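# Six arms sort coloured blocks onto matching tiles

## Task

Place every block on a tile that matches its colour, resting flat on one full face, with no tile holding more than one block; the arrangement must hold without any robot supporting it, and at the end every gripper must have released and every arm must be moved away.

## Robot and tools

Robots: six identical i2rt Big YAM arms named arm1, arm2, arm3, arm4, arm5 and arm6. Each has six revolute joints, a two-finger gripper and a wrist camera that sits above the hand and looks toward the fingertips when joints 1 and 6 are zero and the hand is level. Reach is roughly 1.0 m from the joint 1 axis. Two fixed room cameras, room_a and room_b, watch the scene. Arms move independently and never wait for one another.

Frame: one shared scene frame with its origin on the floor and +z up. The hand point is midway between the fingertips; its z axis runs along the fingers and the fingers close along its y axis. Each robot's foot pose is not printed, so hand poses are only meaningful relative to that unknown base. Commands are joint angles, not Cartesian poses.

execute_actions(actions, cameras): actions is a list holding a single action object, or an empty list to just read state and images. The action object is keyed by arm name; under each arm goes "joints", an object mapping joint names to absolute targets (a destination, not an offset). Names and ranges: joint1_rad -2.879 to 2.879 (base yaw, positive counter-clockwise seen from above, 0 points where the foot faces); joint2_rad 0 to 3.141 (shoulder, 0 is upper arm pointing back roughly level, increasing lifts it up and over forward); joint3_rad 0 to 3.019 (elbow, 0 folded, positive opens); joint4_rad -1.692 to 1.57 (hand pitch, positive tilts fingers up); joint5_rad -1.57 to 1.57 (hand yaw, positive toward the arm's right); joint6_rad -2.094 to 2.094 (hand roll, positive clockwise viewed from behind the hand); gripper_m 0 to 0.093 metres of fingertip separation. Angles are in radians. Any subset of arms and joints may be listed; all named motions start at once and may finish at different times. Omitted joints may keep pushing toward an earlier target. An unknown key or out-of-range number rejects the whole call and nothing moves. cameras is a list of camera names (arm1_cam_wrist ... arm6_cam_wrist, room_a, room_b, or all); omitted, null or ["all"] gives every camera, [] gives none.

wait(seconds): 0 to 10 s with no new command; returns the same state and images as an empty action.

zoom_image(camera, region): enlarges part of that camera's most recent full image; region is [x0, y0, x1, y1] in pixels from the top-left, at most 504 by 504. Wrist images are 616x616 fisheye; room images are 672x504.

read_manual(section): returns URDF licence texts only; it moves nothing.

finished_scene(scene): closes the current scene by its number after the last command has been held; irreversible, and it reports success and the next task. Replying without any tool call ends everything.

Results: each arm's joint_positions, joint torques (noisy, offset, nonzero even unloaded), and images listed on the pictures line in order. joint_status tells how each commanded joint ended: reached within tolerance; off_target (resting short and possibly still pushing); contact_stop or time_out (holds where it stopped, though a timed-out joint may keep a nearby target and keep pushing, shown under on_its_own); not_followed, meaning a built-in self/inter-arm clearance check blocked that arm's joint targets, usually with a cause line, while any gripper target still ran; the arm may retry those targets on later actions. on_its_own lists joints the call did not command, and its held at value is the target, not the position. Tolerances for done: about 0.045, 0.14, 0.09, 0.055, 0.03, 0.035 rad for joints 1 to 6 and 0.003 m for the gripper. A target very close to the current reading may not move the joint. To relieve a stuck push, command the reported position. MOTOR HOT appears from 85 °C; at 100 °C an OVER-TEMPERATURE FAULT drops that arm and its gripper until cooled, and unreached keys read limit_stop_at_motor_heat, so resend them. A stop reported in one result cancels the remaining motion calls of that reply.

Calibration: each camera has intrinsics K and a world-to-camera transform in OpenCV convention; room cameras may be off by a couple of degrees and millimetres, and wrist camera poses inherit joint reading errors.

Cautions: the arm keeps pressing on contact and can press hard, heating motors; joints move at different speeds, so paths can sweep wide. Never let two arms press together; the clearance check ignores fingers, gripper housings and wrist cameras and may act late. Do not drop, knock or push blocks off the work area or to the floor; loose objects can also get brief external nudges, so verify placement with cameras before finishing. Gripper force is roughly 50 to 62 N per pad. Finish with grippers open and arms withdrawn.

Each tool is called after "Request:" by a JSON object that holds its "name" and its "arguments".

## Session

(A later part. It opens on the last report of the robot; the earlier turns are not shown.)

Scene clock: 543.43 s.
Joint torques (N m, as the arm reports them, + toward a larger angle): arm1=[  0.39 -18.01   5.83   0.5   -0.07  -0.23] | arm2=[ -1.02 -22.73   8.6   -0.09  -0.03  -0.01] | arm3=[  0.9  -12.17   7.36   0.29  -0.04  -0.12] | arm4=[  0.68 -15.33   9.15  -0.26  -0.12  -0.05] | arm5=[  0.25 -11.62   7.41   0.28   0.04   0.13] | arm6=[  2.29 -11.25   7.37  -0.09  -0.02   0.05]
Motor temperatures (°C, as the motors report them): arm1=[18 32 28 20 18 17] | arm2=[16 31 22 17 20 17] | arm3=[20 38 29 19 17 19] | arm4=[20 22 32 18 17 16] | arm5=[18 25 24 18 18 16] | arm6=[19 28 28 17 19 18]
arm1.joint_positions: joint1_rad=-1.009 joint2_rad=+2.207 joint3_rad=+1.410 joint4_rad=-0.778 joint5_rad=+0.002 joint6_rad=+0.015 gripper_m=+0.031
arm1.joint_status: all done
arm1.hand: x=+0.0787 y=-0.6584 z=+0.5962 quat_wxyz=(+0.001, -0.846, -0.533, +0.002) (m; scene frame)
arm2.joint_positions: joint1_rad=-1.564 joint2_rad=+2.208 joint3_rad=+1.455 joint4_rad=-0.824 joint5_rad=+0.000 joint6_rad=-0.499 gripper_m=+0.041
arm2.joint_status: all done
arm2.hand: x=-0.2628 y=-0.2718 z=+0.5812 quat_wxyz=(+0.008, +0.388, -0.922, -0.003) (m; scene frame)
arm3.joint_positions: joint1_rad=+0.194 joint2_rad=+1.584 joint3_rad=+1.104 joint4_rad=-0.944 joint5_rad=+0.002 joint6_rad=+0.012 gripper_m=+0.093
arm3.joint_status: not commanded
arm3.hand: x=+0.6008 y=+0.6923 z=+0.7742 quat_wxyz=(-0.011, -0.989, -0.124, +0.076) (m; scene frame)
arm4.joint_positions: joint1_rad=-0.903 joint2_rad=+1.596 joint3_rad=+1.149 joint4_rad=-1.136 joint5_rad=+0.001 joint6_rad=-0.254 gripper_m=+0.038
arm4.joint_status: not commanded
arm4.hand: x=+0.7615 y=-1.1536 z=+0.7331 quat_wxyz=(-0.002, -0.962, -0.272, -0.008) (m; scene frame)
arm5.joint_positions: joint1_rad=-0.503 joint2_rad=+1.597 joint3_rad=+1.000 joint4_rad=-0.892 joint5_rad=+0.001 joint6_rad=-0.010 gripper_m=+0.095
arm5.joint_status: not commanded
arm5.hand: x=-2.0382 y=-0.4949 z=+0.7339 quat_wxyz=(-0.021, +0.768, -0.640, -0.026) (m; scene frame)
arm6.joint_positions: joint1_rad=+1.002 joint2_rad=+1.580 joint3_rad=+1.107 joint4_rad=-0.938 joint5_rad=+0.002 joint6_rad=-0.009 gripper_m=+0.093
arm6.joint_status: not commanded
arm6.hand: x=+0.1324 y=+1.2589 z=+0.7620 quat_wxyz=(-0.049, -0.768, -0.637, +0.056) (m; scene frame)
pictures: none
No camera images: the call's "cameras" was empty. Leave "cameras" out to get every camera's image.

Request:
{"name": "execute_actions", "arguments": {"actions": [{"arm1":{"joints":{"joint1_rad":-1.88,"joint2_rad":2.515,"joint3_rad":1.585,"joint4_rad":-0.61}},"arm2":{"joints":{"joint1_rad":1.52,"joint2_rad":2.45,"joint3_rad":1.695,"joint4_rad":-0.775,"joint6_rad":0}},"arm4":{"joints":{"joint1_rad":-1.97,"joint2_rad":2.375,"joint3_rad":1.63,"joint4_rad":-0.79,"joint6_rad":0}}}], "cameras": ["arm1_cam_wrist","arm2_cam_wrist","arm4_cam_wrist"]}}

Scene clock: 568.60 s.
Joint torques (N m, as the arm reports them, + toward a larger angle): arm1=[  0.05 -18.49   6.13   0.48  -0.04  -0.22] | arm2=[ -3.48 -25.6    8.4   -0.05   0.05   0.25] | arm3=[  1.24 -12.04   7.34   0.42  -0.03  -0.11] | arm4=[ -0.15 -25.87   8.03   0.12  -0.07   0.08] | arm5=[  0.24 -11.6    7.41   0.27   0.04   0.14] | arm6=[  2.27 -11.21   7.37  -0.07  -0.02   0.05]
Motor temperatures (°C, as the motors report them): arm1=[18 32 27 20 18 17] | arm2=[16 32 23 17 20 17] | arm3=[20 38 29 19 17 19] | arm4=[20 23 33 18 17 16] | arm5=[18 26 25 18 18 16] | arm6=[19 28 28 17 19 18]
arm1.joint_positions: joint1_rad=-1.879 joint2_rad=+2.513 joint3_rad=+1.578 joint4_rad=-0.616 joint5_rad=+0.001 joint6_rad=+0.012 gripper_m=+0.031
arm1.joint_status: all done
arm1.hand: x=-0.2621 y=-0.3028 z=+0.4659 quat_wxyz=(-0.003, -0.992, -0.128, +0.013) (m; scene frame)
arm2.joint_positions: joint1_rad=+1.533 joint2_rad=+2.458 joint3_rad=+1.691 joint4_rad=-0.768 joint5_rad=-0.001 joint6_rad=-0.011 gripper_m=+0.041
arm2.joint_status: all done
arm2.hand: x=-1.4391 y=-0.6014 z=+0.5140 quat_wxyz=(+0.002, +0.991, +0.132, -0.024) (m; scene frame)
arm3.joint_positions: joint1_rad=+0.194 joint2_rad=+1.584 joint3_rad=+1.104 joint4_rad=-0.944 joint5_rad=+0.002 joint6_rad=+0.012 gripper_m=+0.093
arm3.joint_status: not commanded
arm3.hand: x=+0.6008 y=+0.6923 z=+0.7742 quat_wxyz=(-0.011, -0.989, -0.124, +0.076) (m; scene frame)
arm4.joint_positions: joint1_rad=-1.967 joint2_rad=+2.384 joint3_rad=+1.609 joint4_rad=-0.786 joint5_rad=+0.001 joint6_rad=-0.009 gripper_m=+0.038
arm4.joint_status: all done
arm4.hand: x=+0.7405 y=-0.5966 z=+0.4620 quat_wxyz=(+0.002, -0.929, +0.370, +0.000) (m; scene frame)
arm5.joint_positions: joint1_rad=-0.503 joint2_rad=+1.597 joint3_rad=+1.000 joint4_rad=-0.892 joint5_rad=+0.001 joint6_rad=-0.010 gripper_m=+0.095
arm5.joint_status: not commanded
arm5.hand: x=-2.0382 y=-0.4949 z=+0.7339 quat_wxyz=(-0.021, +0.768, -0.640, -0.026) (m; scene frame)
arm6.joint_positions: joint1_rad=+1.002 joint2_rad=+1.580 joint3_rad=+1.107 joint4_rad=-0.938 joint5_rad=+0.002 joint6_rad=-0.009 gripper_m=+0.093
arm6.joint_status: not commanded
arm6.hand: x=+0.1324 y=+1.2589 z=+0.7620 quat_wxyz=(-0.049, -0.768, -0.637, +0.056) (m; scene frame)
pictures: arm1_cam_wrist, arm2_cam_wrist, arm4_cam_wrist
camera_calibration (this result's frames):
arm1_cam_wrist: T_world_to_cam=[[-0.261618, 0.964978, -0.0193447, 0.233068], [0.786896, 0.224858, 0.57466, 0.00860845], [0.558884, 0.135119, -0.818164, 0.688917], [0, 0, 0, 1]] pos_world=[-0.330823, -0.319927, 0.563208]
arm2_cam_wrist: T_world_to_cam=[[-0.265516, 0.964087, 0.00610097, 0.191367], [0.797228, 0.215995, 0.563715, 0.994298], [0.542152, 0.154539, -0.825947, 1.42434], [0, 0, 0, 1]] pos_world=[-1.51408, -0.619374, 0.614761]
arm4_cam_wrist: T_world_to_cam=[[0.69168, 0.722198, -0.00286769, -0.0853738], [0.582535, -0.555562, 0.593299, -1.03051], [0.426886, -0.412044, -0.804977, -0.0677504], [0, 0, 0, 1]] pos_world=[0.68828, -0.538771, 0.556617]
Images, in order (width x height): arm1_cam_wrist 616x616, arm2_cam_wrist 616x616, arm4_cam_wrist 616x616.

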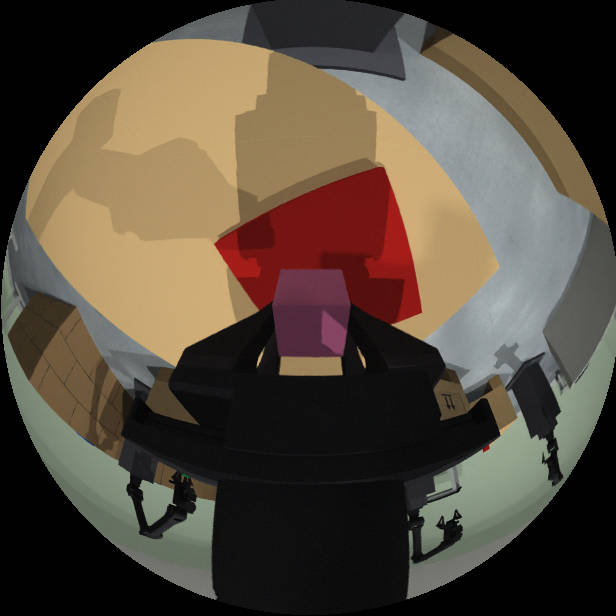

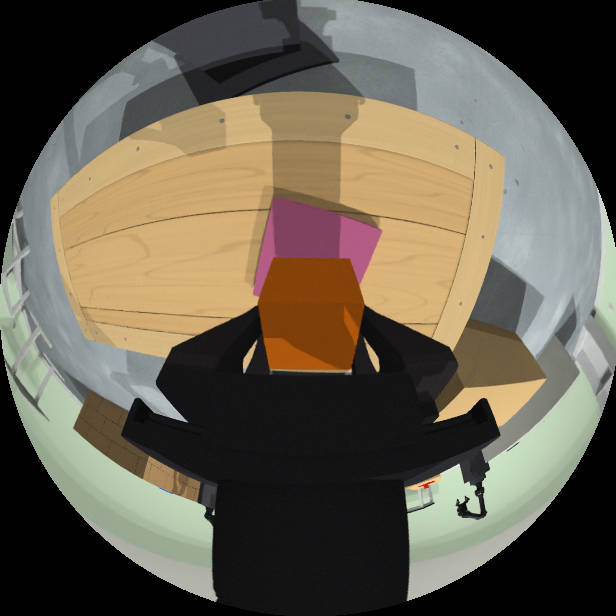

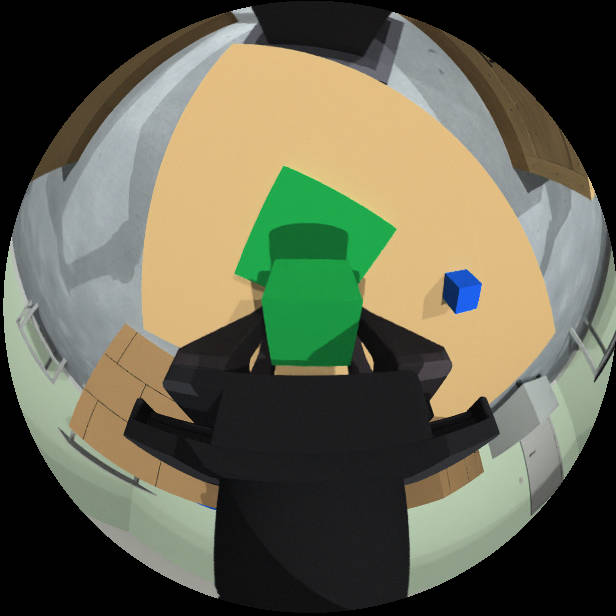

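Request:
{"name": "execute_actions", "arguments": {"actions": [{"arm1":{"joints":{"joint2_rad":2.61,"joint4_rad":-0.545}},"arm2":{"joints":{"joint2_rad":2.635,"joint3_rad":1.775,"joint4_rad":-0.675}},"arm4":{"joints":{"joint2_rad":2.485,"joint3_rad":1.71,"joint4_rad":-0.765,"joint6_rad":0.55}}}], "cameras": ["arm1_cam_wrist","arm2_cam_wrist","arm4_cam_wrist"]}}

Scene clock: 582.60 s.
Joint torques (N m, as the arm reports them, + toward a larger angle): arm1=[ -0.18 -17.55   5.56   0.72  -0.04  -0.22] | arm2=[ -3.29 -26.72   9.31   0.29   0.04   0.24] | arm3=[  1.1  -12.27   7.42   0.36  -0.03  -0.12] | arm4=[ -0.01 -26.38   8.02   0.57   0.     0.07] | arm5=[  0.21 -11.63   7.4    0.28   0.04   0.13] | arm6=[  2.25 -11.41   7.39  -0.08  -0.01   0.06]
Motor temperatures (°C, as the motors report them): arm1=[18 33 26 20 18 17] | arm2=[16 32 23 17 20 17] | arm3=[20 37 30 19 17 19] | arm4=[20 25 32 18 17 16] | arm5=[18 26 25 18 18 16] | arm6=[19 28 28 17 19 18]
arm1.joint_positions: joint1_rad=-1.879 joint2_rad=+2.599 joint3_rad=+1.578 joint4_rad=-0.561 joint5_rad=+0.001 joint6_rad=+0.012 gripper_m=+0.031
arm1.joint_status: all done
arm1.hand: x=-0.2414 y=-0.2972 z=+0.4168 quat_wxyz=(-0.001, -0.992, -0.128, -0.002) (m; scene frame)
arm2.joint_positions: joint1_rad=+1.533 joint2_rad=+2.650 joint3_rad=+1.753 joint4_rad=-0.679 joint5_rad=-0.001 joint6_rad=-0.010 gripper_m=+0.041
arm2.joint_status: all done
arm2.hand: x=-1.4236 y=-0.5970 z=+0.4125 quat_wxyz=(-0.001, +0.991, +0.131, -0.004) (m; scene frame)
arm3.joint_positions: joint1_rad=+0.194 joint2_rad=+1.584 joint3_rad=+1.104 joint4_rad=-0.944 joint5_rad=+0.002 joint6_rad=+0.012 gripper_m=+0.093
arm3.joint_status: not commanded
arm3.hand: x=+0.6008 y=+0.6923 z=+0.7742 quat_wxyz=(-0.011, -0.989, -0.124, +0.076) (m; scene frame)
arm4.joint_positions: joint1_rad=-1.967 joint2_rad=+2.485 joint3_rad=+1.688 joint4_rad=-0.774 joint5_rad=+0.001 joint6_rad=+0.538 gripper_m=+0.038
arm4.joint_status: all done
arm4.hand: x=+0.7326 y=-0.5890 z=+0.4226 quat_wxyz=(+0.001, -0.794, +0.608, -0.004) (m; scene frame)
arm5.joint_positions: joint1_rad=-0.503 joint2_rad=+1.597 joint3_rad=+1.000 joint4_rad=-0.892 joint5_rad=+0.001 joint6_rad=-0.010 gripper_m=+0.095
arm5.joint_status: not commanded
arm5.hand: x=-2.0382 y=-0.4949 z=+0.7339 quat_wxyz=(-0.021, +0.768, -0.640, -0.026) (m; scene frame)
arm6.joint_positions: joint1_rad=+1.002 joint2_rad=+1.580 joint3_rad=+1.107 joint4_rad=-0.938 joint5_rad=+0.002 joint6_rad=-0.009 gripper_m=+0.093
arm6.joint_status: not commanded
arm6.hand: x=+0.1324 y=+1.2589 z=+0.7620 quat_wxyz=(-0.049, -0.768, -0.637, +0.056) (m; scene frame)
pictures: arm1_cam_wrist, arm2_cam_wrist, arm4_cam_wrist
camera_calibration (this result's frames):
arm1_cam_wrist: T_world_to_cam=[[-0.261148, 0.965107, -0.0192255, 0.232317], [0.769377, 0.220131, 0.599668, 0.00319943], [0.582976, 0.141811, -0.800018, 0.636743], [0, 0, 0, 1]] pos_world=[-0.312998, -0.315212, 0.511954]
arm2_cam_wrist: T_world_to_cam=[[-0.264132, 0.964471, 0.0054436, 0.194348], [0.774642, 0.208776, 0.596945, 0.988032], [0.574599, 0.161889, -0.802264, 1.37219], [0, 0, 0, 1]] pos_world=[-1.5025, -0.615864, 0.510004]
arm4_cam_wrist: T_world_to_cam=[[0.96641, 0.257004, 0.000966778, -0.562465], [0.205185, -0.773808, 0.599267, -0.852929], [0.154762, -0.578939, -0.800549, 0.00623375], [0, 0, 0, 1]] pos_world=[0.717615, -0.511838, 0.516666]
Images, in order (width x height): arm1_cam_wrist 616x616, arm2_cam_wrist 616x616, arm4_cam_wrist 616x616.

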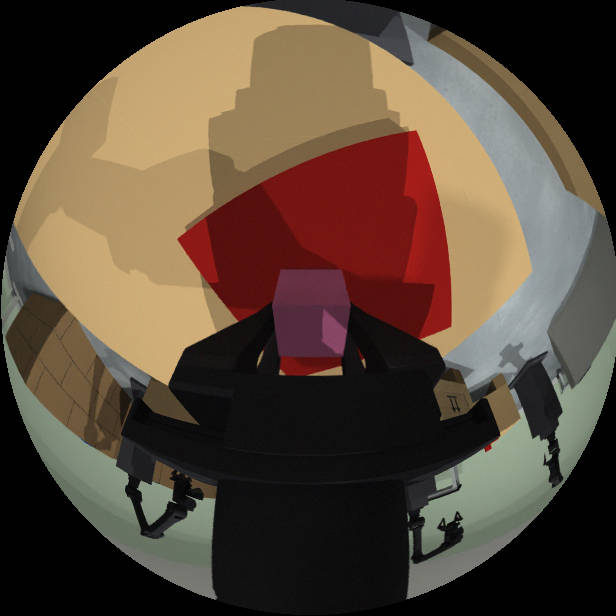

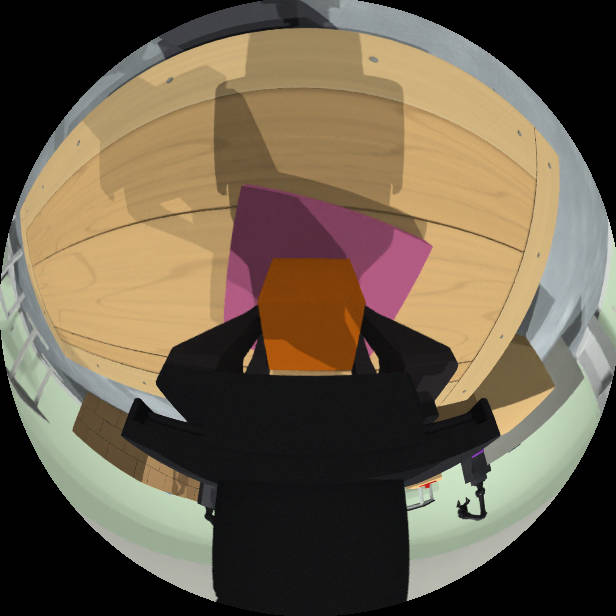

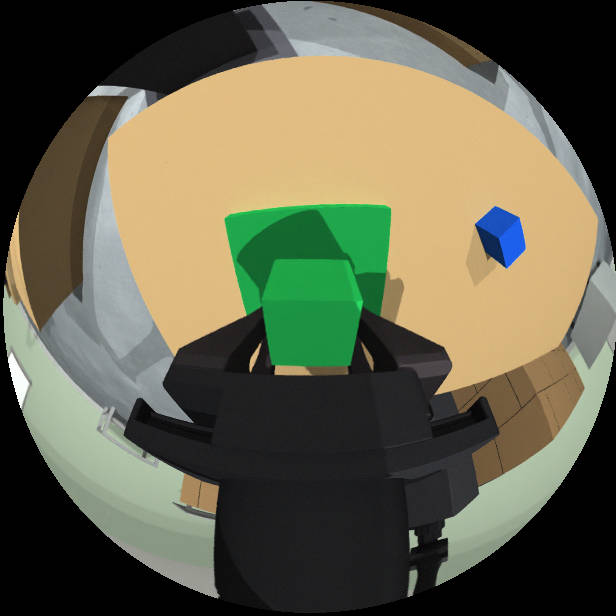

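Request:
{"name": "execute_actions", "arguments": {"actions": [{"arm1":{"joints":{"joint2_rad":2.635}},"arm2":{"joints":{"joint2_rad":2.665}},"arm4":{"joints":{"joint2_rad":2.515,"joint4_rad":-0.74}}}], "cameras": ["arm4_cam_wrist"]}}

Scene clock: 589.57 s.
Joint torques (N m, as the arm reports them, + toward a larger angle): arm1=[ -0.24 -16.19   5.51   0.84  -0.04  -0.22] | arm2=[ -3.48 -24.07   9.33   0.26   0.02   0.26] | arm3=[  1.16 -12.39   7.44   0.28  -0.04  -0.13] | arm4=[ -0.04 -25.     8.     0.78  -0.01   0.11] | arm5=[  0.21 -11.61   7.41   0.28   0.04   0.13] | arm6=[  2.14 -11.27   7.38  -0.06  -0.02   0.04]
Motor temperatures (°C, as the motors report them): arm1=[18 33 26 20 18 17] | arm2=[16 33 23 17 20 17] | arm3=[20 37 30 19 17 19] | arm4=[20 26 32 18 17 16] | arm5=[18 26 25 18 18 16] | arm6=[19 28 28 17 19 18]
arm1.joint_positions: joint1_rad=-1.879 joint2_rad=+2.601 joint3_rad=+1.578 joint4_rad=-0.561 joint5_rad=+0.001 joint6_rad=+0.012 gripper_m=+0.031
arm1.joint_status: all done
arm1.hand: x=-0.2405 y=-0.2970 z=+0.4156 quat_wxyz=(-0.001, -0.992, -0.128, -0.003) (m; scene frame)
arm2.joint_positions: joint1_rad=+1.533 joint2_rad=+2.653 joint3_rad=+1.753 joint4_rad=-0.679 joint5_rad=-0.001 joint6_rad=-0.010 gripper_m=+0.041
arm2.joint_status: all done
arm2.hand: x=-1.4224 y=-0.5967 z=+0.4107 quat_wxyz=(-0.001, +0.991, +0.131, -0.002) (m; scene frame)
arm3.joint_positions: joint1_rad=+0.194 joint2_rad=+1.584 joint3_rad=+1.104 joint4_rad=-0.944 joint5_rad=+0.002 joint6_rad=+0.012 gripper_m=+0.093
arm3.joint_status: not commanded
arm3.hand: x=+0.6008 y=+0.6923 z=+0.7742 quat_wxyz=(-0.011, -0.989, -0.124, +0.076) (m; scene frame)
arm4.joint_positions: joint1_rad=-1.967 joint2_rad=+2.501 joint3_rad=+1.688 joint4_rad=-0.756 joint5_rad=+0.001 joint6_rad=+0.539 gripper_m=+0.038
arm4.joint_status: all done
arm4.hand: x=+0.7336 y=-0.5899 z=+0.4127 quat_wxyz=(+0.001, -0.794, +0.608, -0.003) (m; scene frame)
arm5.joint_positions: joint1_rad=-0.503 joint2_rad=+1.597 joint3_rad=+1.000 joint4_rad=-0.892 joint5_rad=+0.001 joint6_rad=-0.010 gripper_m=+0.095
arm5.joint_status: not commanded
arm5.hand: x=-2.0382 y=-0.4949 z=+0.7339 quat_wxyz=(-0.021, +0.768, -0.640, -0.026) (m; scene frame)
arm6.joint_positions: joint1_rad=+1.002 joint2_rad=+1.580 joint3_rad=+1.107 joint4_rad=-0.938 joint5_rad=+0.002 joint6_rad=-0.009 gripper_m=+0.093
arm6.joint_status: not commanded
arm6.hand: x=+0.1324 y=+1.2589 z=+0.7620 quat_wxyz=(-0.049, -0.768, -0.637, +0.056) (m; scene frame)
pictures: arm4_cam_wrist
camera_calibration (this result's frames):
arm4_cam_wrist: T_world_to_cam=[[0.966508, 0.256637, 0.000179834, -0.563133], [0.205548, -0.774522, 0.598219, -0.848141], [0.153664, -0.578146, -0.801333, -0.000831713], [0, 0, 0, 1]] pos_world=[0.718734, -0.512864, 0.506809]
Images, in order (width x height): arm4_cam_wrist 616x616.

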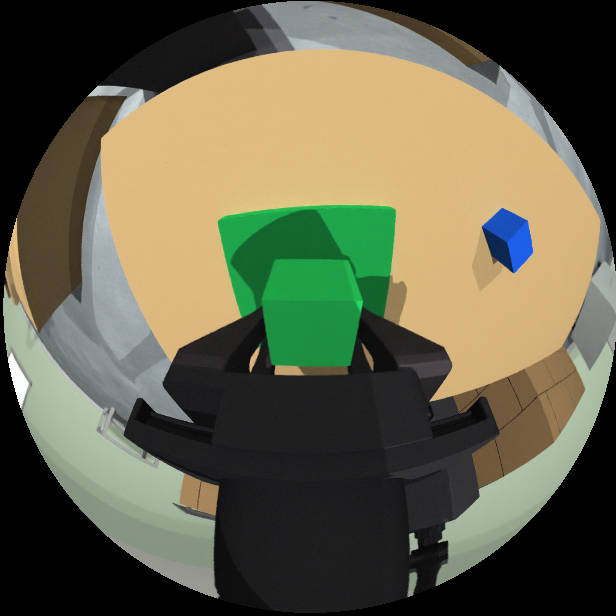

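Request:
{"name": "execute_actions", "arguments": {"actions": [{"arm1":{"joints":{"joint2_rad":2.61,"gripper_m":0.093}},"arm2":{"joints":{"joint2_rad":2.645,"gripper_m":0.093}},"arm4":{"joints":{"joint2_rad":2.54}}}], "cameras": ["arm1_cam_wrist","arm2_cam_wrist","arm4_cam_wrist"]}}

Scene clock: 596.20 s.
Joint torques (N m, as the arm reports them, + toward a larger angle): arm1=[ -0.2  -18.04   5.51   0.83  -0.04  -0.22] | arm2=[ -3.33 -25.78   9.28   0.23   0.03   0.23] | arm3=[  1.09 -12.05   7.39   0.42  -0.05  -0.13] | arm4=[  0.   -25.66   7.72   0.85  -0.02   0.11] | arm5=[  0.23 -11.62   7.4    0.28   0.04   0.14] | arm6=[  2.06 -11.29   7.38  -0.09  -0.02   0.05]
Motor temperatures (°C, as the motors report them): arm1=[18 32 26 20 18 17] | arm2=[16 33 23 17 20 17] | arm3=[20 37 30 19 17 19] | arm4=[20 26 32 18 17 16] | arm5=[18 26 25 18 18 16] | arm6=[19 28 28 17 19 18]
arm1.joint_positions: joint1_rad=-1.879 joint2_rad=+2.601 joint3_rad=+1.578 joint4_rad=-0.561 joint5_rad=+0.001 joint6_rad=+0.012 gripper_m=+0.093
arm1.joint_status: all done
arm1.hand: x=-0.2405 y=-0.2970 z=+0.4156 quat_wxyz=(-0.001, -0.992, -0.128, -0.003) (m; scene frame)
arm2.joint_positions: joint1_rad=+1.533 joint2_rad=+2.653 joint3_rad=+1.753 joint4_rad=-0.679 joint5_rad=-0.001 joint6_rad=-0.009 gripper_m=+0.093
arm2.joint_status: all done
arm2.hand: x=-1.4224 y=-0.5967 z=+0.4107 quat_wxyz=(-0.001, +0.991, +0.131, -0.002) (m; scene frame)
arm3.joint_positions: joint1_rad=+0.194 joint2_rad=+1.584 joint3_rad=+1.104 joint4_rad=-0.944 joint5_rad=+0.002 joint6_rad=+0.012 gripper_m=+0.093
arm3.joint_status: not commanded
arm3.hand: x=+0.6008 y=+0.6923 z=+0.7742 quat_wxyz=(-0.011, -0.989, -0.124, +0.076) (m; scene frame)
arm4.joint_positions: joint1_rad=-1.967 joint2_rad=+2.529 joint3_rad=+1.688 joint4_rad=-0.753 joint5_rad=+0.001 joint6_rad=+0.539 gripper_m=+0.038
arm4.joint_status: all done
arm4.hand: x=+0.7402 y=-0.5962 z=+0.3963 quat_wxyz=(+0.000, -0.794, +0.608, -0.015) (m; scene frame)
arm5.joint_positions: joint1_rad=-0.503 joint2_rad=+1.597 joint3_rad=+1.000 joint4_rad=-0.892 joint5_rad=+0.001 joint6_rad=-0.010 gripper_m=+0.095
arm5.joint_status: not commanded
arm5.hand: x=-2.0382 y=-0.4949 z=+0.7339 quat_wxyz=(-0.021, +0.768, -0.640, -0.026) (m; scene frame)
arm6.joint_positions: joint1_rad=+1.002 joint2_rad=+1.580 joint3_rad=+1.107 joint4_rad=-0.938 joint5_rad=+0.002 joint6_rad=-0.009 gripper_m=+0.093
arm6.joint_status: not commanded
arm6.hand: x=+0.1324 y=+1.2589 z=+0.7620 quat_wxyz=(-0.049, -0.768, -0.637, +0.056) (m; scene frame)
pictures: arm1_cam_wrist, arm2_cam_wrist, arm4_cam_wrist
camera_calibration (this result's frames):
arm1_cam_wrist: T_world_to_cam=[[-0.261114, 0.965117, -0.0192161, 0.2323], [0.76805, 0.219773, 0.601498, 0.00199073], [0.584739, 0.142301, -0.798643, 0.635126], [0, 0, 0, 1]] pos_world=[-0.312255, -0.315013, 0.510506]
arm2_cam_wrist: T_world_to_cam=[[-0.26377, 0.964571, 0.00539833, 0.194964], [0.772956, 0.208017, 0.599389, 0.984257], [0.57703, 0.162273, -0.800439, 1.37288], [0, 0, 0, 1]] pos_world=[-1.50156, -0.61558, 0.507903]
arm4_cam_wrist: T_world_to_cam=[[0.966505, 0.256339, 0.0126168, -0.572943], [0.194738, -0.764488, 0.614521, -0.83702], [0.167171, -0.59148, -0.7888, -0.0415081], [0, 0, 0, 1]] pos_world=[0.72369, -0.517575, 0.488854]
Images, in order (width x height): arm1_cam_wrist 616x616, arm2_cam_wrist 616x616, arm4_cam_wrist 616x616.

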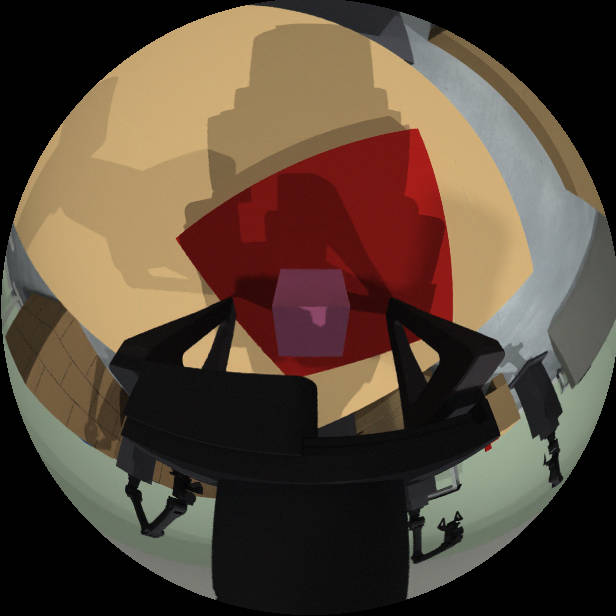

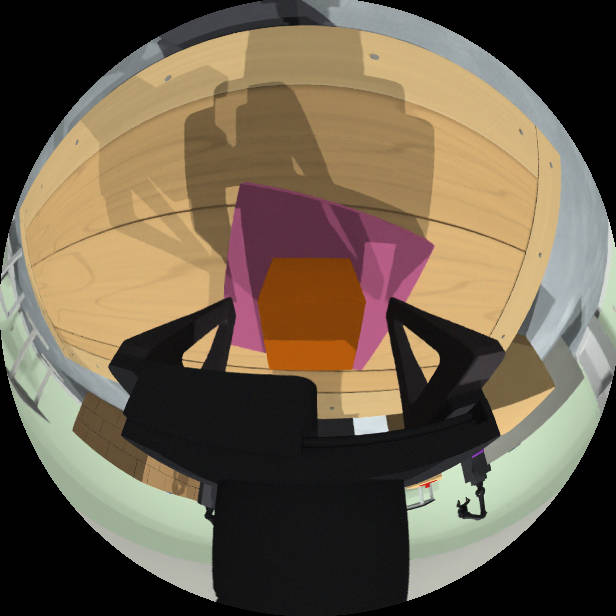

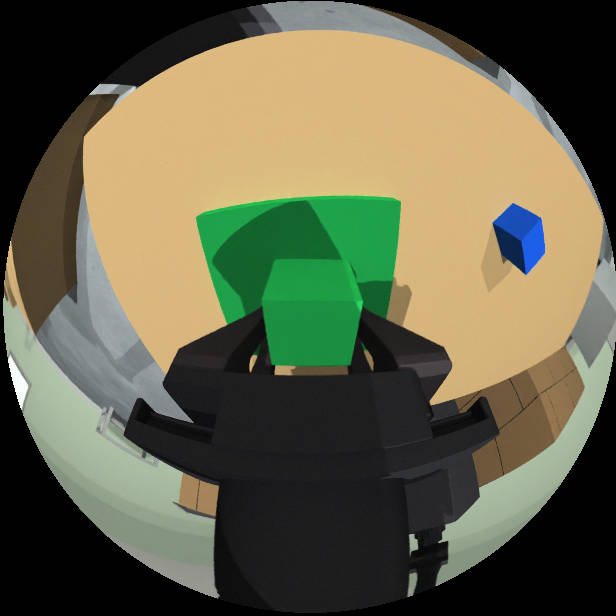

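Request:
{"name": "execute_actions", "arguments": {"actions": [{"arm1":{"joints":{"joint2_rad":2.3,"joint4_rad":-0.85}},"arm2":{"joints":{"joint2_rad":2.4,"joint4_rad":-0.92}},"arm4":{"joints":{"gripper_m":0.093}}}], "cameras": ["arm4_cam_wrist"]}}

Scene clock: 604.03 s.
Joint torques (N m, as the arm reports them, + toward a larger angle): arm1=[ -0.15 -16.63   8.18  -0.47  -0.04  -0.22] | arm2=[ -3.25 -25.74  10.34  -0.05   0.04   0.21] | arm3=[  1.17 -12.34   7.45   0.37  -0.03  -0.1 ] | arm4=[  0.   -25.12   7.63   0.66   0.     0.1 ] | arm5=[  0.21 -11.61   7.4    0.29   0.04   0.14] | arm6=[  2.18 -11.34   7.38  -0.05  -0.02   0.06]
Motor temperatures (°C, as the motors report them): arm1=[18 33 26 20 18 17] | arm2=[16 33 24 17 20 17] | arm3=[20 37 30 19 17 19] | arm4=[20 26 32 18 17 16] | arm5=[18 26 25 18 18 16] | arm6=[19 27 28 17 19 18]
arm1.joint_positions: joint1_rad=-1.879 joint2_rad=+2.271 joint3_rad=+1.578 joint4_rad=-0.833 joint5_rad=+0.001 joint6_rad=+0.012 gripper_m=+0.093
arm1.joint_status: all done
arm1.hand: x=-0.2832 y=-0.3080 z=+0.6073 quat_wxyz=(-0.005, -0.991, -0.128, +0.025) (m; scene frame)
arm2.joint_positions: joint1_rad=+1.533 joint2_rad=+2.405 joint3_rad=+1.760 joint4_rad=-0.914 joint5_rad=-0.001 joint6_rad=-0.009 gripper_m=+0.093
arm2.joint_status: all done
arm2.hand: x=-1.4521 y=-0.6049 z=+0.5671 quat_wxyz=(+0.000, +0.991, +0.131, -0.012) (m; scene frame)
arm3.joint_positions: joint1_rad=+0.194 joint2_rad=+1.584 joint3_rad=+1.104 joint4_rad=-0.944 joint5_rad=+0.002 joint6_rad=+0.012 gripper_m=+0.093
arm3.joint_status: not commanded
arm3.hand: x=+0.6008 y=+0.6923 z=+0.7742 quat_wxyz=(-0.011, -0.989, -0.124, +0.076) (m; scene frame)
arm4.joint_positions: joint1_rad=-1.967 joint2_rad=+2.529 joint3_rad=+1.688 joint4_rad=-0.753 joint5_rad=+0.001 joint6_rad=+0.539 gripper_m=+0.093
arm4.joint_status: all done
arm4.hand: x=+0.7402 y=-0.5962 z=+0.3963 quat_wxyz=(+0.000, -0.794, +0.608, -0.015) (m; scene frame)
arm5.joint_positions: joint1_rad=-0.503 joint2_rad=+1.597 joint3_rad=+1.000 joint4_rad=-0.892 joint5_rad=+0.001 joint6_rad=-0.010 gripper_m=+0.095
arm5.joint_status: not commanded
arm5.hand: x=-2.0382 y=-0.4949 z=+0.7339 quat_wxyz=(-0.021, +0.768, -0.640, -0.026) (m; scene frame)
arm6.joint_positions: joint1_rad=+1.002 joint2_rad=+1.580 joint3_rad=+1.107 joint4_rad=-0.938 joint5_rad=+0.002 joint6_rad=-0.009 gripper_m=+0.093
arm6.joint_status: not commanded
arm6.hand: x=+0.1324 y=+1.2589 z=+0.7620 quat_wxyz=(-0.049, -0.768, -0.637, +0.056) (m; scene frame)
pictures: arm4_cam_wrist
camera_calibration (this result's frames):
arm4_cam_wrist: T_world_to_cam=[[0.966602, 0.25597, 0.0126263, -0.573238], [0.194442, -0.764567, 0.614515, -0.836846], [0.166951, -0.591537, -0.788804, -0.0413775], [0, 0, 0, 1]] pos_world=[0.723719, -0.51757, 0.488854]
Images, in order (width x height): arm4_cam_wrist 616x616.

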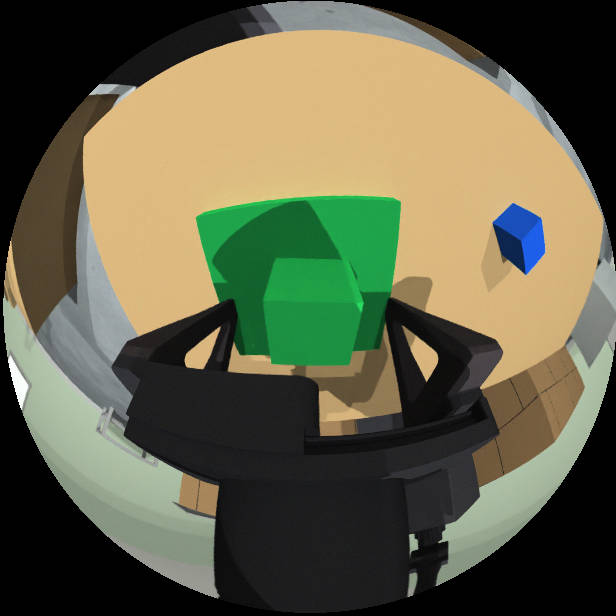

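Request:
{"name": "execute_actions", "arguments": {"actions": [{"arm1":{"joints":{"joint1_rad":-0.9,"joint2_rad":1.7,"joint3_rad":1.1,"joint4_rad":-0.95}},"arm2":{"joints":{"joint1_rad":-1.612,"joint2_rad":2.4,"joint3_rad":1.5,"joint4_rad":-0.66}},"arm4":{"joints":{"joint2_rad":2.36,"joint4_rad":-0.9}},"arm5":{"joints":{"joint1_rad":-1.72,"joint2_rad":2.478,"joint3_rad":1.71,"joint4_rad":-0.765,"joint6_rad":0.29}}}], "cameras": ["arm2_cam_wrist","arm4_cam_wrist","arm5_cam_wrist"]}}

Scene clock: 623.67 s.
Joint torques (N m, as the arm reports them, + toward a larger angle): arm1=[  0.06 -11.25   7.41  -0.45   0.11  -0.21] | arm2=[ -1.04 -23.59   6.23   0.04   0.     0.22] | arm3=[  1.14 -12.37   7.4    0.38  -0.05  -0.12] | arm4=[ -0.03 -24.33   8.05  -0.22   0.     0.1 ] | arm5=[ -0.66 -22.09   8.07   0.24   0.06   0.13] | arm6=[  2.1  -11.35   7.37  -0.08  -0.02   0.05]
Motor temperatures (°C, as the motors report them): arm1=[18 32 27 20 18 17] | arm2=[16 33 24 17 20 17] | arm3=[20 37 30 19 17 19] | arm4=[20 27 32 18 17 16] | arm5=[18 26 25 18 18 16] | arm6=[19 27 28 17 19 18]
arm1.joint_positions: joint1_rad=-0.904 joint2_rad=+1.688 joint3_rad=+1.110 joint4_rad=-0.933 joint5_rad=-0.003 joint6_rad=+0.011 gripper_m=+0.093
arm1.joint_status: all done
arm1.hand: x=+0.1676 y=-0.5862 z=+0.7643 quat_wxyz=(-0.019, -0.816, -0.578, +0.027) (m; scene frame)
arm2.joint_positions: joint1_rad=-1.622 joint2_rad=+2.405 joint3_rad=+1.507 joint4_rad=-0.657 joint5_rad=+0.000 joint6_rad=-0.009 gripper_m=+0.093
arm2.joint_status: all done
arm2.hand: x=-0.2446 y=-0.3017 z=+0.4833 quat_wxyz=(-0.002, +0.124, -0.992, -0.002) (m; scene frame)
arm3.joint_positions: joint1_rad=+0.194 joint2_rad=+1.584 joint3_rad=+1.104 joint4_rad=-0.944 joint5_rad=+0.002 joint6_rad=+0.012 gripper_m=+0.093
arm3.joint_status: not commanded
arm3.hand: x=+0.6008 y=+0.6923 z=+0.7742 quat_wxyz=(-0.011, -0.989, -0.124, +0.076) (m; scene frame)
arm4.joint_positions: joint1_rad=-1.967 joint2_rad=+2.345 joint3_rad=+1.698 joint4_rad=-0.885 joint5_rad=+0.001 joint6_rad=+0.539 gripper_m=+0.093
arm4.joint_status: all done
arm4.hand: x=+0.7182 y=-0.5752 z=+0.5117 quat_wxyz=(+0.003, -0.794, +0.608, +0.015) (m; scene frame)
arm5.joint_positions: joint1_rad=-1.714 joint2_rad=+2.497 joint3_rad=+1.683 joint4_rad=-0.760 joint5_rad=+0.001 joint6_rad=+0.280 gripper_m=+0.095
arm5.joint_status: all done
arm5.hand: x=-1.4237 y=-0.6124 z=+0.4687 quat_wxyz=(+0.002, +0.124, -0.992, +0.009) (m; scene frame)
arm6.joint_positions: joint1_rad=+1.002 joint2_rad=+1.580 joint3_rad=+1.107 joint4_rad=-0.938 joint5_rad=+0.002 joint6_rad=-0.009 gripper_m=+0.093
arm6.joint_status: not commanded
arm6.hand: x=+0.1324 y=+1.2589 z=+0.7620 quat_wxyz=(-0.049, -0.768, -0.637, +0.056) (m; scene frame)
pictures: arm2_cam_wrist, arm4_cam_wrist, arm5_cam_wrist
camera_calibration (this result's frames):
arm2_cam_wrist: T_world_to_cam=[[0.249898, -0.968272, -0.000461855, -0.233975], [-0.774905, -0.200278, 0.599509, -0.532873], [-0.58058, -0.149458, -0.800368, 0.32633], [0, 0, 0, 1]] pos_world=[-0.164995, -0.284501, 0.580538]
arm4_cam_wrist: T_world_to_cam=[[0.966433, 0.256202, -0.0191689, -0.542279], [0.220743, -0.789865, 0.572176, -0.899238], [0.131452, -0.557202, -0.819907, 0.126929], [0, 0, 0, 1]] pos_world=[0.705892, -0.500618, 0.608198]
arm5_cam_wrist: T_world_to_cam=[[0.2387, -0.970782, 0.0246038, -0.261872], [-0.785707, -0.17818, 0.592382, -1.49978], [-0.570689, -0.160733, -0.805282, -0.410011], [0, 0, 0, 1]] pos_world=[-1.34987, -0.587354, 0.564713]
Images, in order (width x height): arm2_cam_wrist 616x616, arm4_cam_wrist 616x616, arm5_cam_wrist 616x616.

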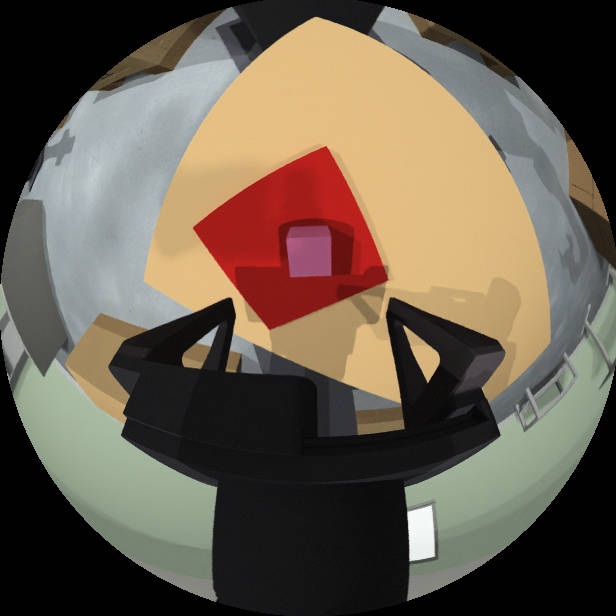

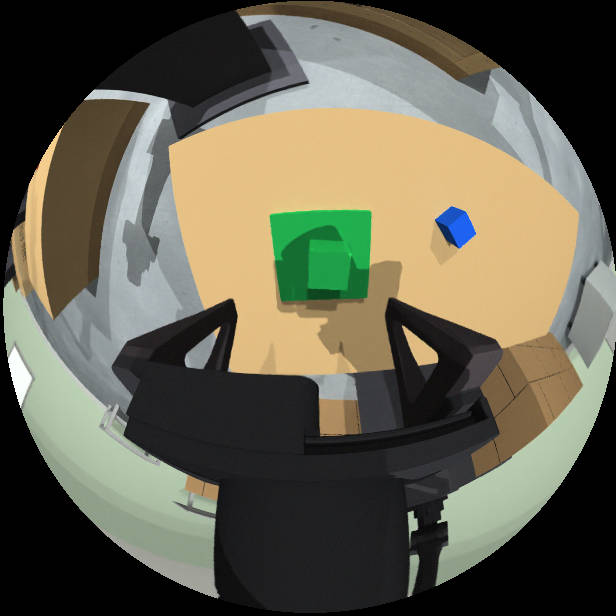

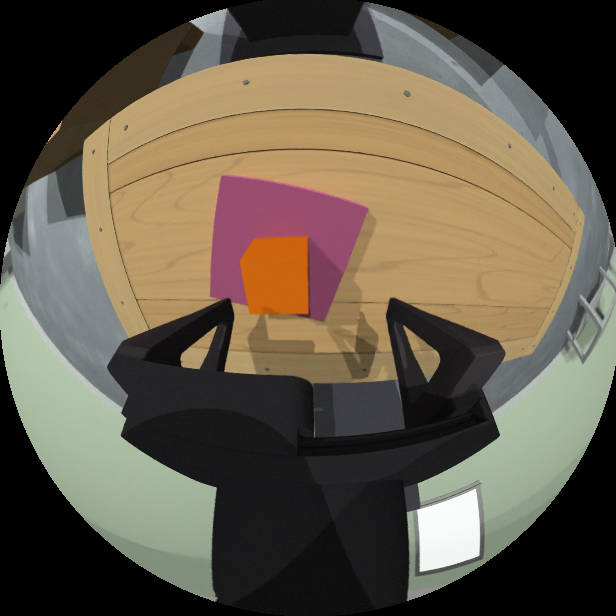

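Request:
{"name": "execute_actions", "arguments": {"actions": [{"arm2":{"joints":{"joint2_rad":2.562,"joint3_rad":1.645,"joint4_rad":-0.615}},"arm4":{"joints":{"joint1_rad":-2.232,"joint2_rad":2.41,"joint3_rad":1.575,"joint4_rad":-0.742,"joint6_rad":-0.46}},"arm5":{"joints":{"joint1_rad":-1.675,"joint2_rad":2.605,"joint3_rad":1.812,"joint4_rad":-0.733}}}], "cameras": ["arm2_cam_wrist","arm4_cam_wrist","arm5_cam_wrist"]}}

Scene clock: 646.00 s.
Joint torques (N m, as the arm reports them, + toward a larger angle): arm1=[  0.03 -11.23   7.4   -0.44   0.11  -0.21] | arm2=[ -1.05 -25.06   9.47   0.22   0.     0.23] | arm3=[  1.09 -12.1    7.37   0.33  -0.04  -0.1 ] | arm4=[ -0.31 -25.06   6.36   0.71  -0.11  -0.1 ] | arm5=[  0.01 -21.29   8.05   0.59   0.06   0.13] | arm6=[  2.14 -11.4    7.35  -0.07  -0.01   0.05]
Motor temperatures (°C, as the motors report them): arm1=[18 30 27 20 18 17] | arm2=[16 33 23 17 20 17] | arm3=[20 36 30 19 17 19] | arm4=[20 27 32 18 17 16] | arm5=[18 30 25 18 18 16] | arm6=[19 27 28 17 19 18]
arm1.joint_positions: joint1_rad=-0.904 joint2_rad=+1.688 joint3_rad=+1.110 joint4_rad=-0.933 joint5_rad=-0.003 joint6_rad=+0.011 gripper_m=+0.093
arm1.joint_status: not commanded
arm1.hand: x=+0.1676 y=-0.5862 z=+0.7643 quat_wxyz=(-0.019, -0.816, -0.578, +0.027) (m; scene frame)
arm2.joint_positions: joint1_rad=-1.622 joint2_rad=+2.578 joint3_rad=+1.614 joint4_rad=-0.619 joint5_rad=+0.000 joint6_rad=-0.009 gripper_m=+0.093
arm2.joint_status: all done
arm2.hand: x=-0.2418 y=-0.3008 z=+0.4095 quat_wxyz=(+0.012, +0.124, -0.992, +0.000) (m; scene frame)
arm3.joint_positions: joint1_rad=+0.194 joint2_rad=+1.584 joint3_rad=+1.104 joint4_rad=-0.944 joint5_rad=+0.002 joint6_rad=+0.012 gripper_m=+0.093
arm3.joint_status: not commanded
arm3.hand: x=+0.6008 y=+0.6923 z=+0.7742 quat_wxyz=(-0.011, -0.989, -0.124, +0.076) (m; scene frame)
arm4.joint_positions: joint1_rad=-2.227 joint2_rad=+2.417 joint3_rad=+1.568 joint4_rad=-0.757 joint5_rad=+0.001 joint6_rad=-0.448 gripper_m=+0.093
arm4.joint_status: all done
arm4.hand: x=+0.8789 y=-0.5182 z=+0.4329 quat_wxyz=(-0.013, -0.958, +0.286, -0.017) (m; scene frame)
arm5.joint_positions: joint1_rad=-1.676 joint2_rad=+2.610 joint3_rad=+1.784 joint4_rad=-0.737 joint5_rad=+0.001 joint6_rad=+0.280 gripper_m=+0.095
arm5.joint_status: all done
arm5.hand: x=-1.4217 y=-0.5835 z=+0.4256 quat_wxyz=(-0.003, +0.143, -0.990, +0.007) (m; scene frame)
arm6.joint_positions: joint1_rad=+1.002 joint2_rad=+1.580 joint3_rad=+1.107 joint4_rad=-0.938 joint5_rad=+0.002 joint6_rad=-0.009 gripper_m=+0.093
arm6.joint_status: not commanded
arm6.hand: x=+0.1324 y=+1.2589 z=+0.7620 quat_wxyz=(-0.049, -0.768, -0.637, +0.056) (m; scene frame)
pictures: arm2_cam_wrist, arm4_cam_wrist, arm5_cam_wrist
camera_calibration (this result's frames):
arm2_cam_wrist: T_world_to_cam=[[0.249969, -0.968254, -0.000821036, -0.233627], [-0.759288, -0.196547, 0.620363, -0.489875], [-0.60083, -0.154448, -0.784314, 0.256037], [0, 0, 0, 1]] pos_world=[-0.159722, -0.282949, 0.504522]
arm4_cam_wrist: T_world_to_cam=[[0.551844, 0.833715, -0.0196846, -0.0498791], [0.65663, -0.419836, 0.626558, -1.05946], [0.514106, -0.358688, -0.779126, -0.178194], [0, 0, 0, 1]] pos_world=[0.814812, -0.467132, 0.523998]
arm5_cam_wrist: T_world_to_cam=[[0.275489, -0.961072, 0.0211096, -0.173751], [-0.783816, -0.211857, 0.583737, -1.48086], [-0.556541, -0.177359, -0.811668, -0.42573], [0, 0, 0, 1]] pos_world=[-1.3498, -0.556226, 0.522551]
Images, in order (width x height): arm2_cam_wrist 616x616, arm4_cam_wrist 616x616, arm5_cam_wrist 616x616.

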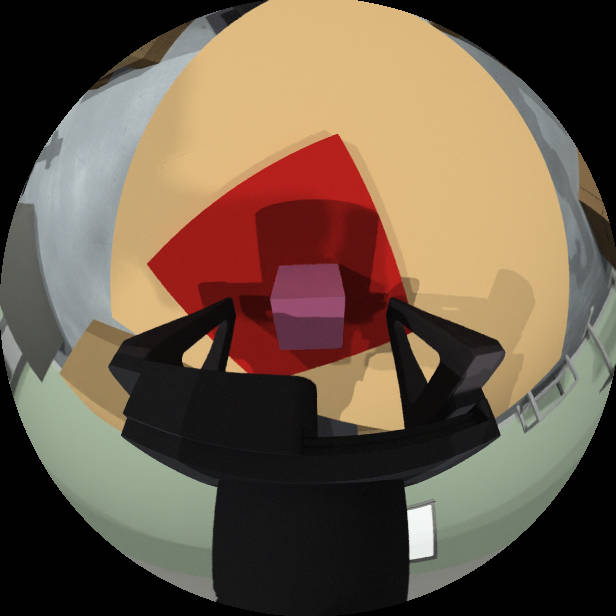

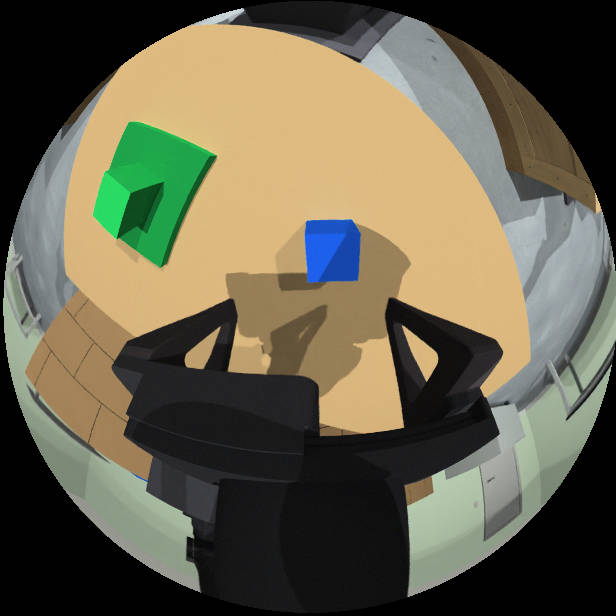

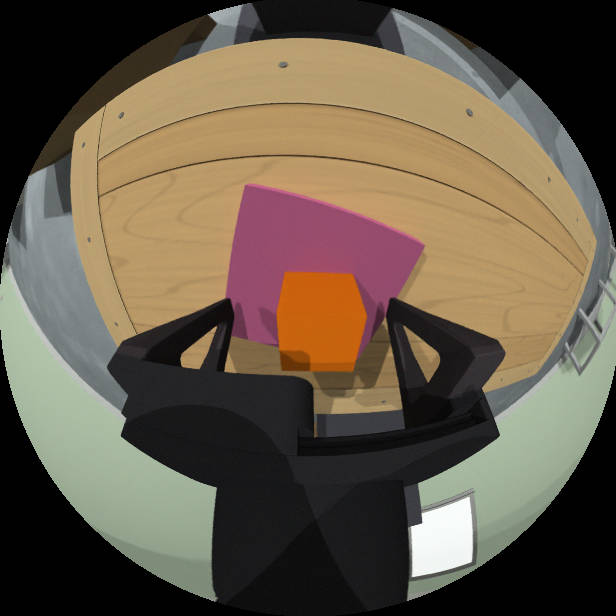

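Request:
{"name": "execute_actions", "arguments": {"actions": [{"arm2":{"joints":{"gripper_m":0.015}},"arm4":{"joints":{"joint1_rad":-2.255,"joint2_rad":2.53,"joint3_rad":1.672,"joint4_rad":-0.68}},"arm5":{"joints":{"joint2_rad":2.63,"joint3_rad":1.755}}}], "cameras": ["arm4_cam_wrist","arm5_cam_wrist"]}}

Scene clock: 658.13 s.
Joint torques (N m, as the arm reports them, + toward a larger angle): arm1=[  0.01 -11.18   7.39  -0.46   0.11  -0.21] | arm2=[ -1.06 -25.63   9.5    0.24  -0.02   0.21] | arm3=[  1.18 -12.19   7.34   0.38  -0.04  -0.11] | arm4=[ -0.46 -25.22   7.31   0.56  -0.11  -0.1 ] | arm5=[ -0.5  -20.43   5.72   0.5    0.11   0.13] | arm6=[  2.19 -11.24   7.35  -0.1   -0.02   0.05]
Motor temperatures (°C, as the motors report them): arm1=[18 30 28 20 18 17] | arm2=[16 33 23 17 20 17] | arm3=[20 36 30 19 17 19] | arm4=[20 27 31 18 17 16] | arm5=[18 31 25 18 18 16] | arm6=[19 27 28 17 19 18]
arm1.joint_positions: joint1_rad=-0.904 joint2_rad=+1.688 joint3_rad=+1.110 joint4_rad=-0.933 joint5_rad=-0.003 joint6_rad=+0.011 gripper_m=+0.093
arm1.joint_status: not commanded
arm1.hand: x=+0.1676 y=-0.5862 z=+0.7643 quat_wxyz=(-0.019, -0.816, -0.578, +0.027) (m; scene frame)
arm2.joint_positions: joint1_rad=-1.622 joint2_rad=+2.578 joint3_rad=+1.614 joint4_rad=-0.619 joint5_rad=+0.000 joint6_rad=-0.009 gripper_m=+0.031
arm2.joint_status: gripper_m off_target (ended at +0.031, target +0.015)
arm2.hand: x=-0.2418 y=-0.3008 z=+0.4095 quat_wxyz=(+0.012, +0.124, -0.992, +0.000) (m; scene frame)
arm3.joint_positions: joint1_rad=+0.194 joint2_rad=+1.584 joint3_rad=+1.104 joint4_rad=-0.944 joint5_rad=+0.002 joint6_rad=+0.012 gripper_m=+0.093
arm3.joint_status: not commanded
arm3.hand: x=+0.6008 y=+0.6923 z=+0.7742 quat_wxyz=(-0.011, -0.989, -0.124, +0.076) (m; scene frame)
arm4.joint_positions: joint1_rad=-2.251 joint2_rad=+2.525 joint3_rad=+1.654 joint4_rad=-0.689 joint5_rad=+0.001 joint6_rad=-0.449 gripper_m=+0.093
arm4.joint_status: all done
arm4.hand: x=+0.8793 y=-0.4898 z=+0.3901 quat_wxyz=(+0.003, -0.955, +0.297, +0.000) (m; scene frame)
arm5.joint_positions: joint1_rad=-1.676 joint2_rad=+2.624 joint3_rad=+1.754 joint4_rad=-0.737 joint5_rad=+0.000 joint6_rad=+0.280 gripper_m=+0.095
arm5.joint_status: all done
arm5.hand: x=-1.4402 y=-0.5953 z=+0.4093 quat_wxyz=(+0.017, +0.143, -0.989, +0.015) (m; scene frame)
arm6.joint_positions: joint1_rad=+1.002 joint2_rad=+1.580 joint3_rad=+1.107 joint4_rad=-0.938 joint5_rad=+0.002 joint6_rad=-0.009 gripper_m=+0.093
arm6.joint_status: not commanded
arm6.hand: x=+0.1324 y=+1.2589 z=+0.7620 quat_wxyz=(-0.049, -0.768, -0.637, +0.056) (m; scene frame)
pictures: arm4_cam_wrist, arm5_cam_wrist
camera_calibration (this result's frames):
arm4_cam_wrist: T_world_to_cam=[[0.570426, 0.821349, 0.000128802, -0.104698], [0.660749, -0.458983, 0.593924, -1.03115], [0.487878, -0.338705, -0.804521, -0.158768], [0, 0, 0, 1]] pos_world=[0.818515, -0.441064, 0.484709]
arm5_cam_wrist: T_world_to_cam=[[0.275909, -0.960627, 0.0327071, -0.183554], [-0.760966, -0.197521, 0.617993, -1.4609], [-0.587201, -0.195399, -0.785503, -0.516974], [0, 0, 0, 1]] pos_world=[-1.36462, -0.565901, 0.502744]
Images, in order (width x height): arm4_cam_wrist 616x616, arm5_cam_wrist 616x616.

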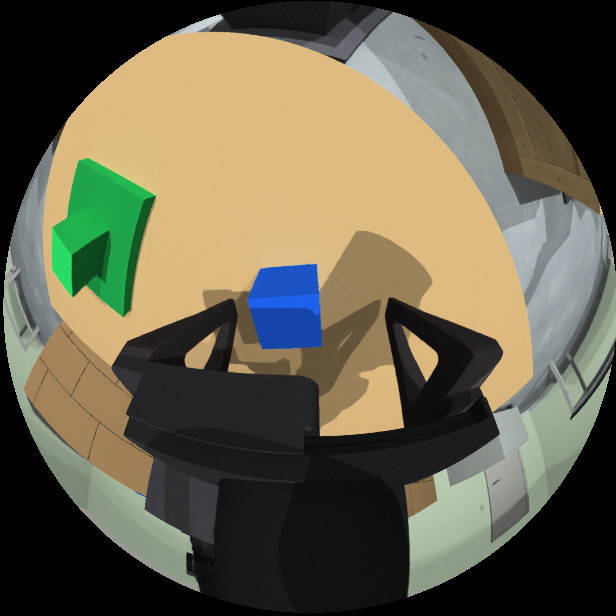

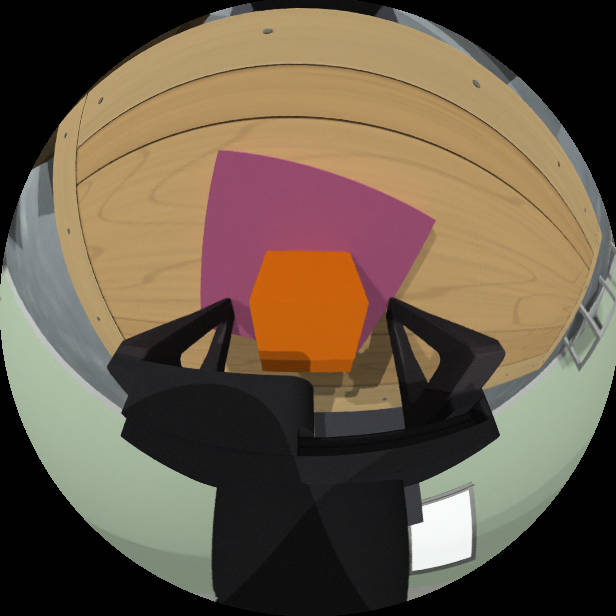

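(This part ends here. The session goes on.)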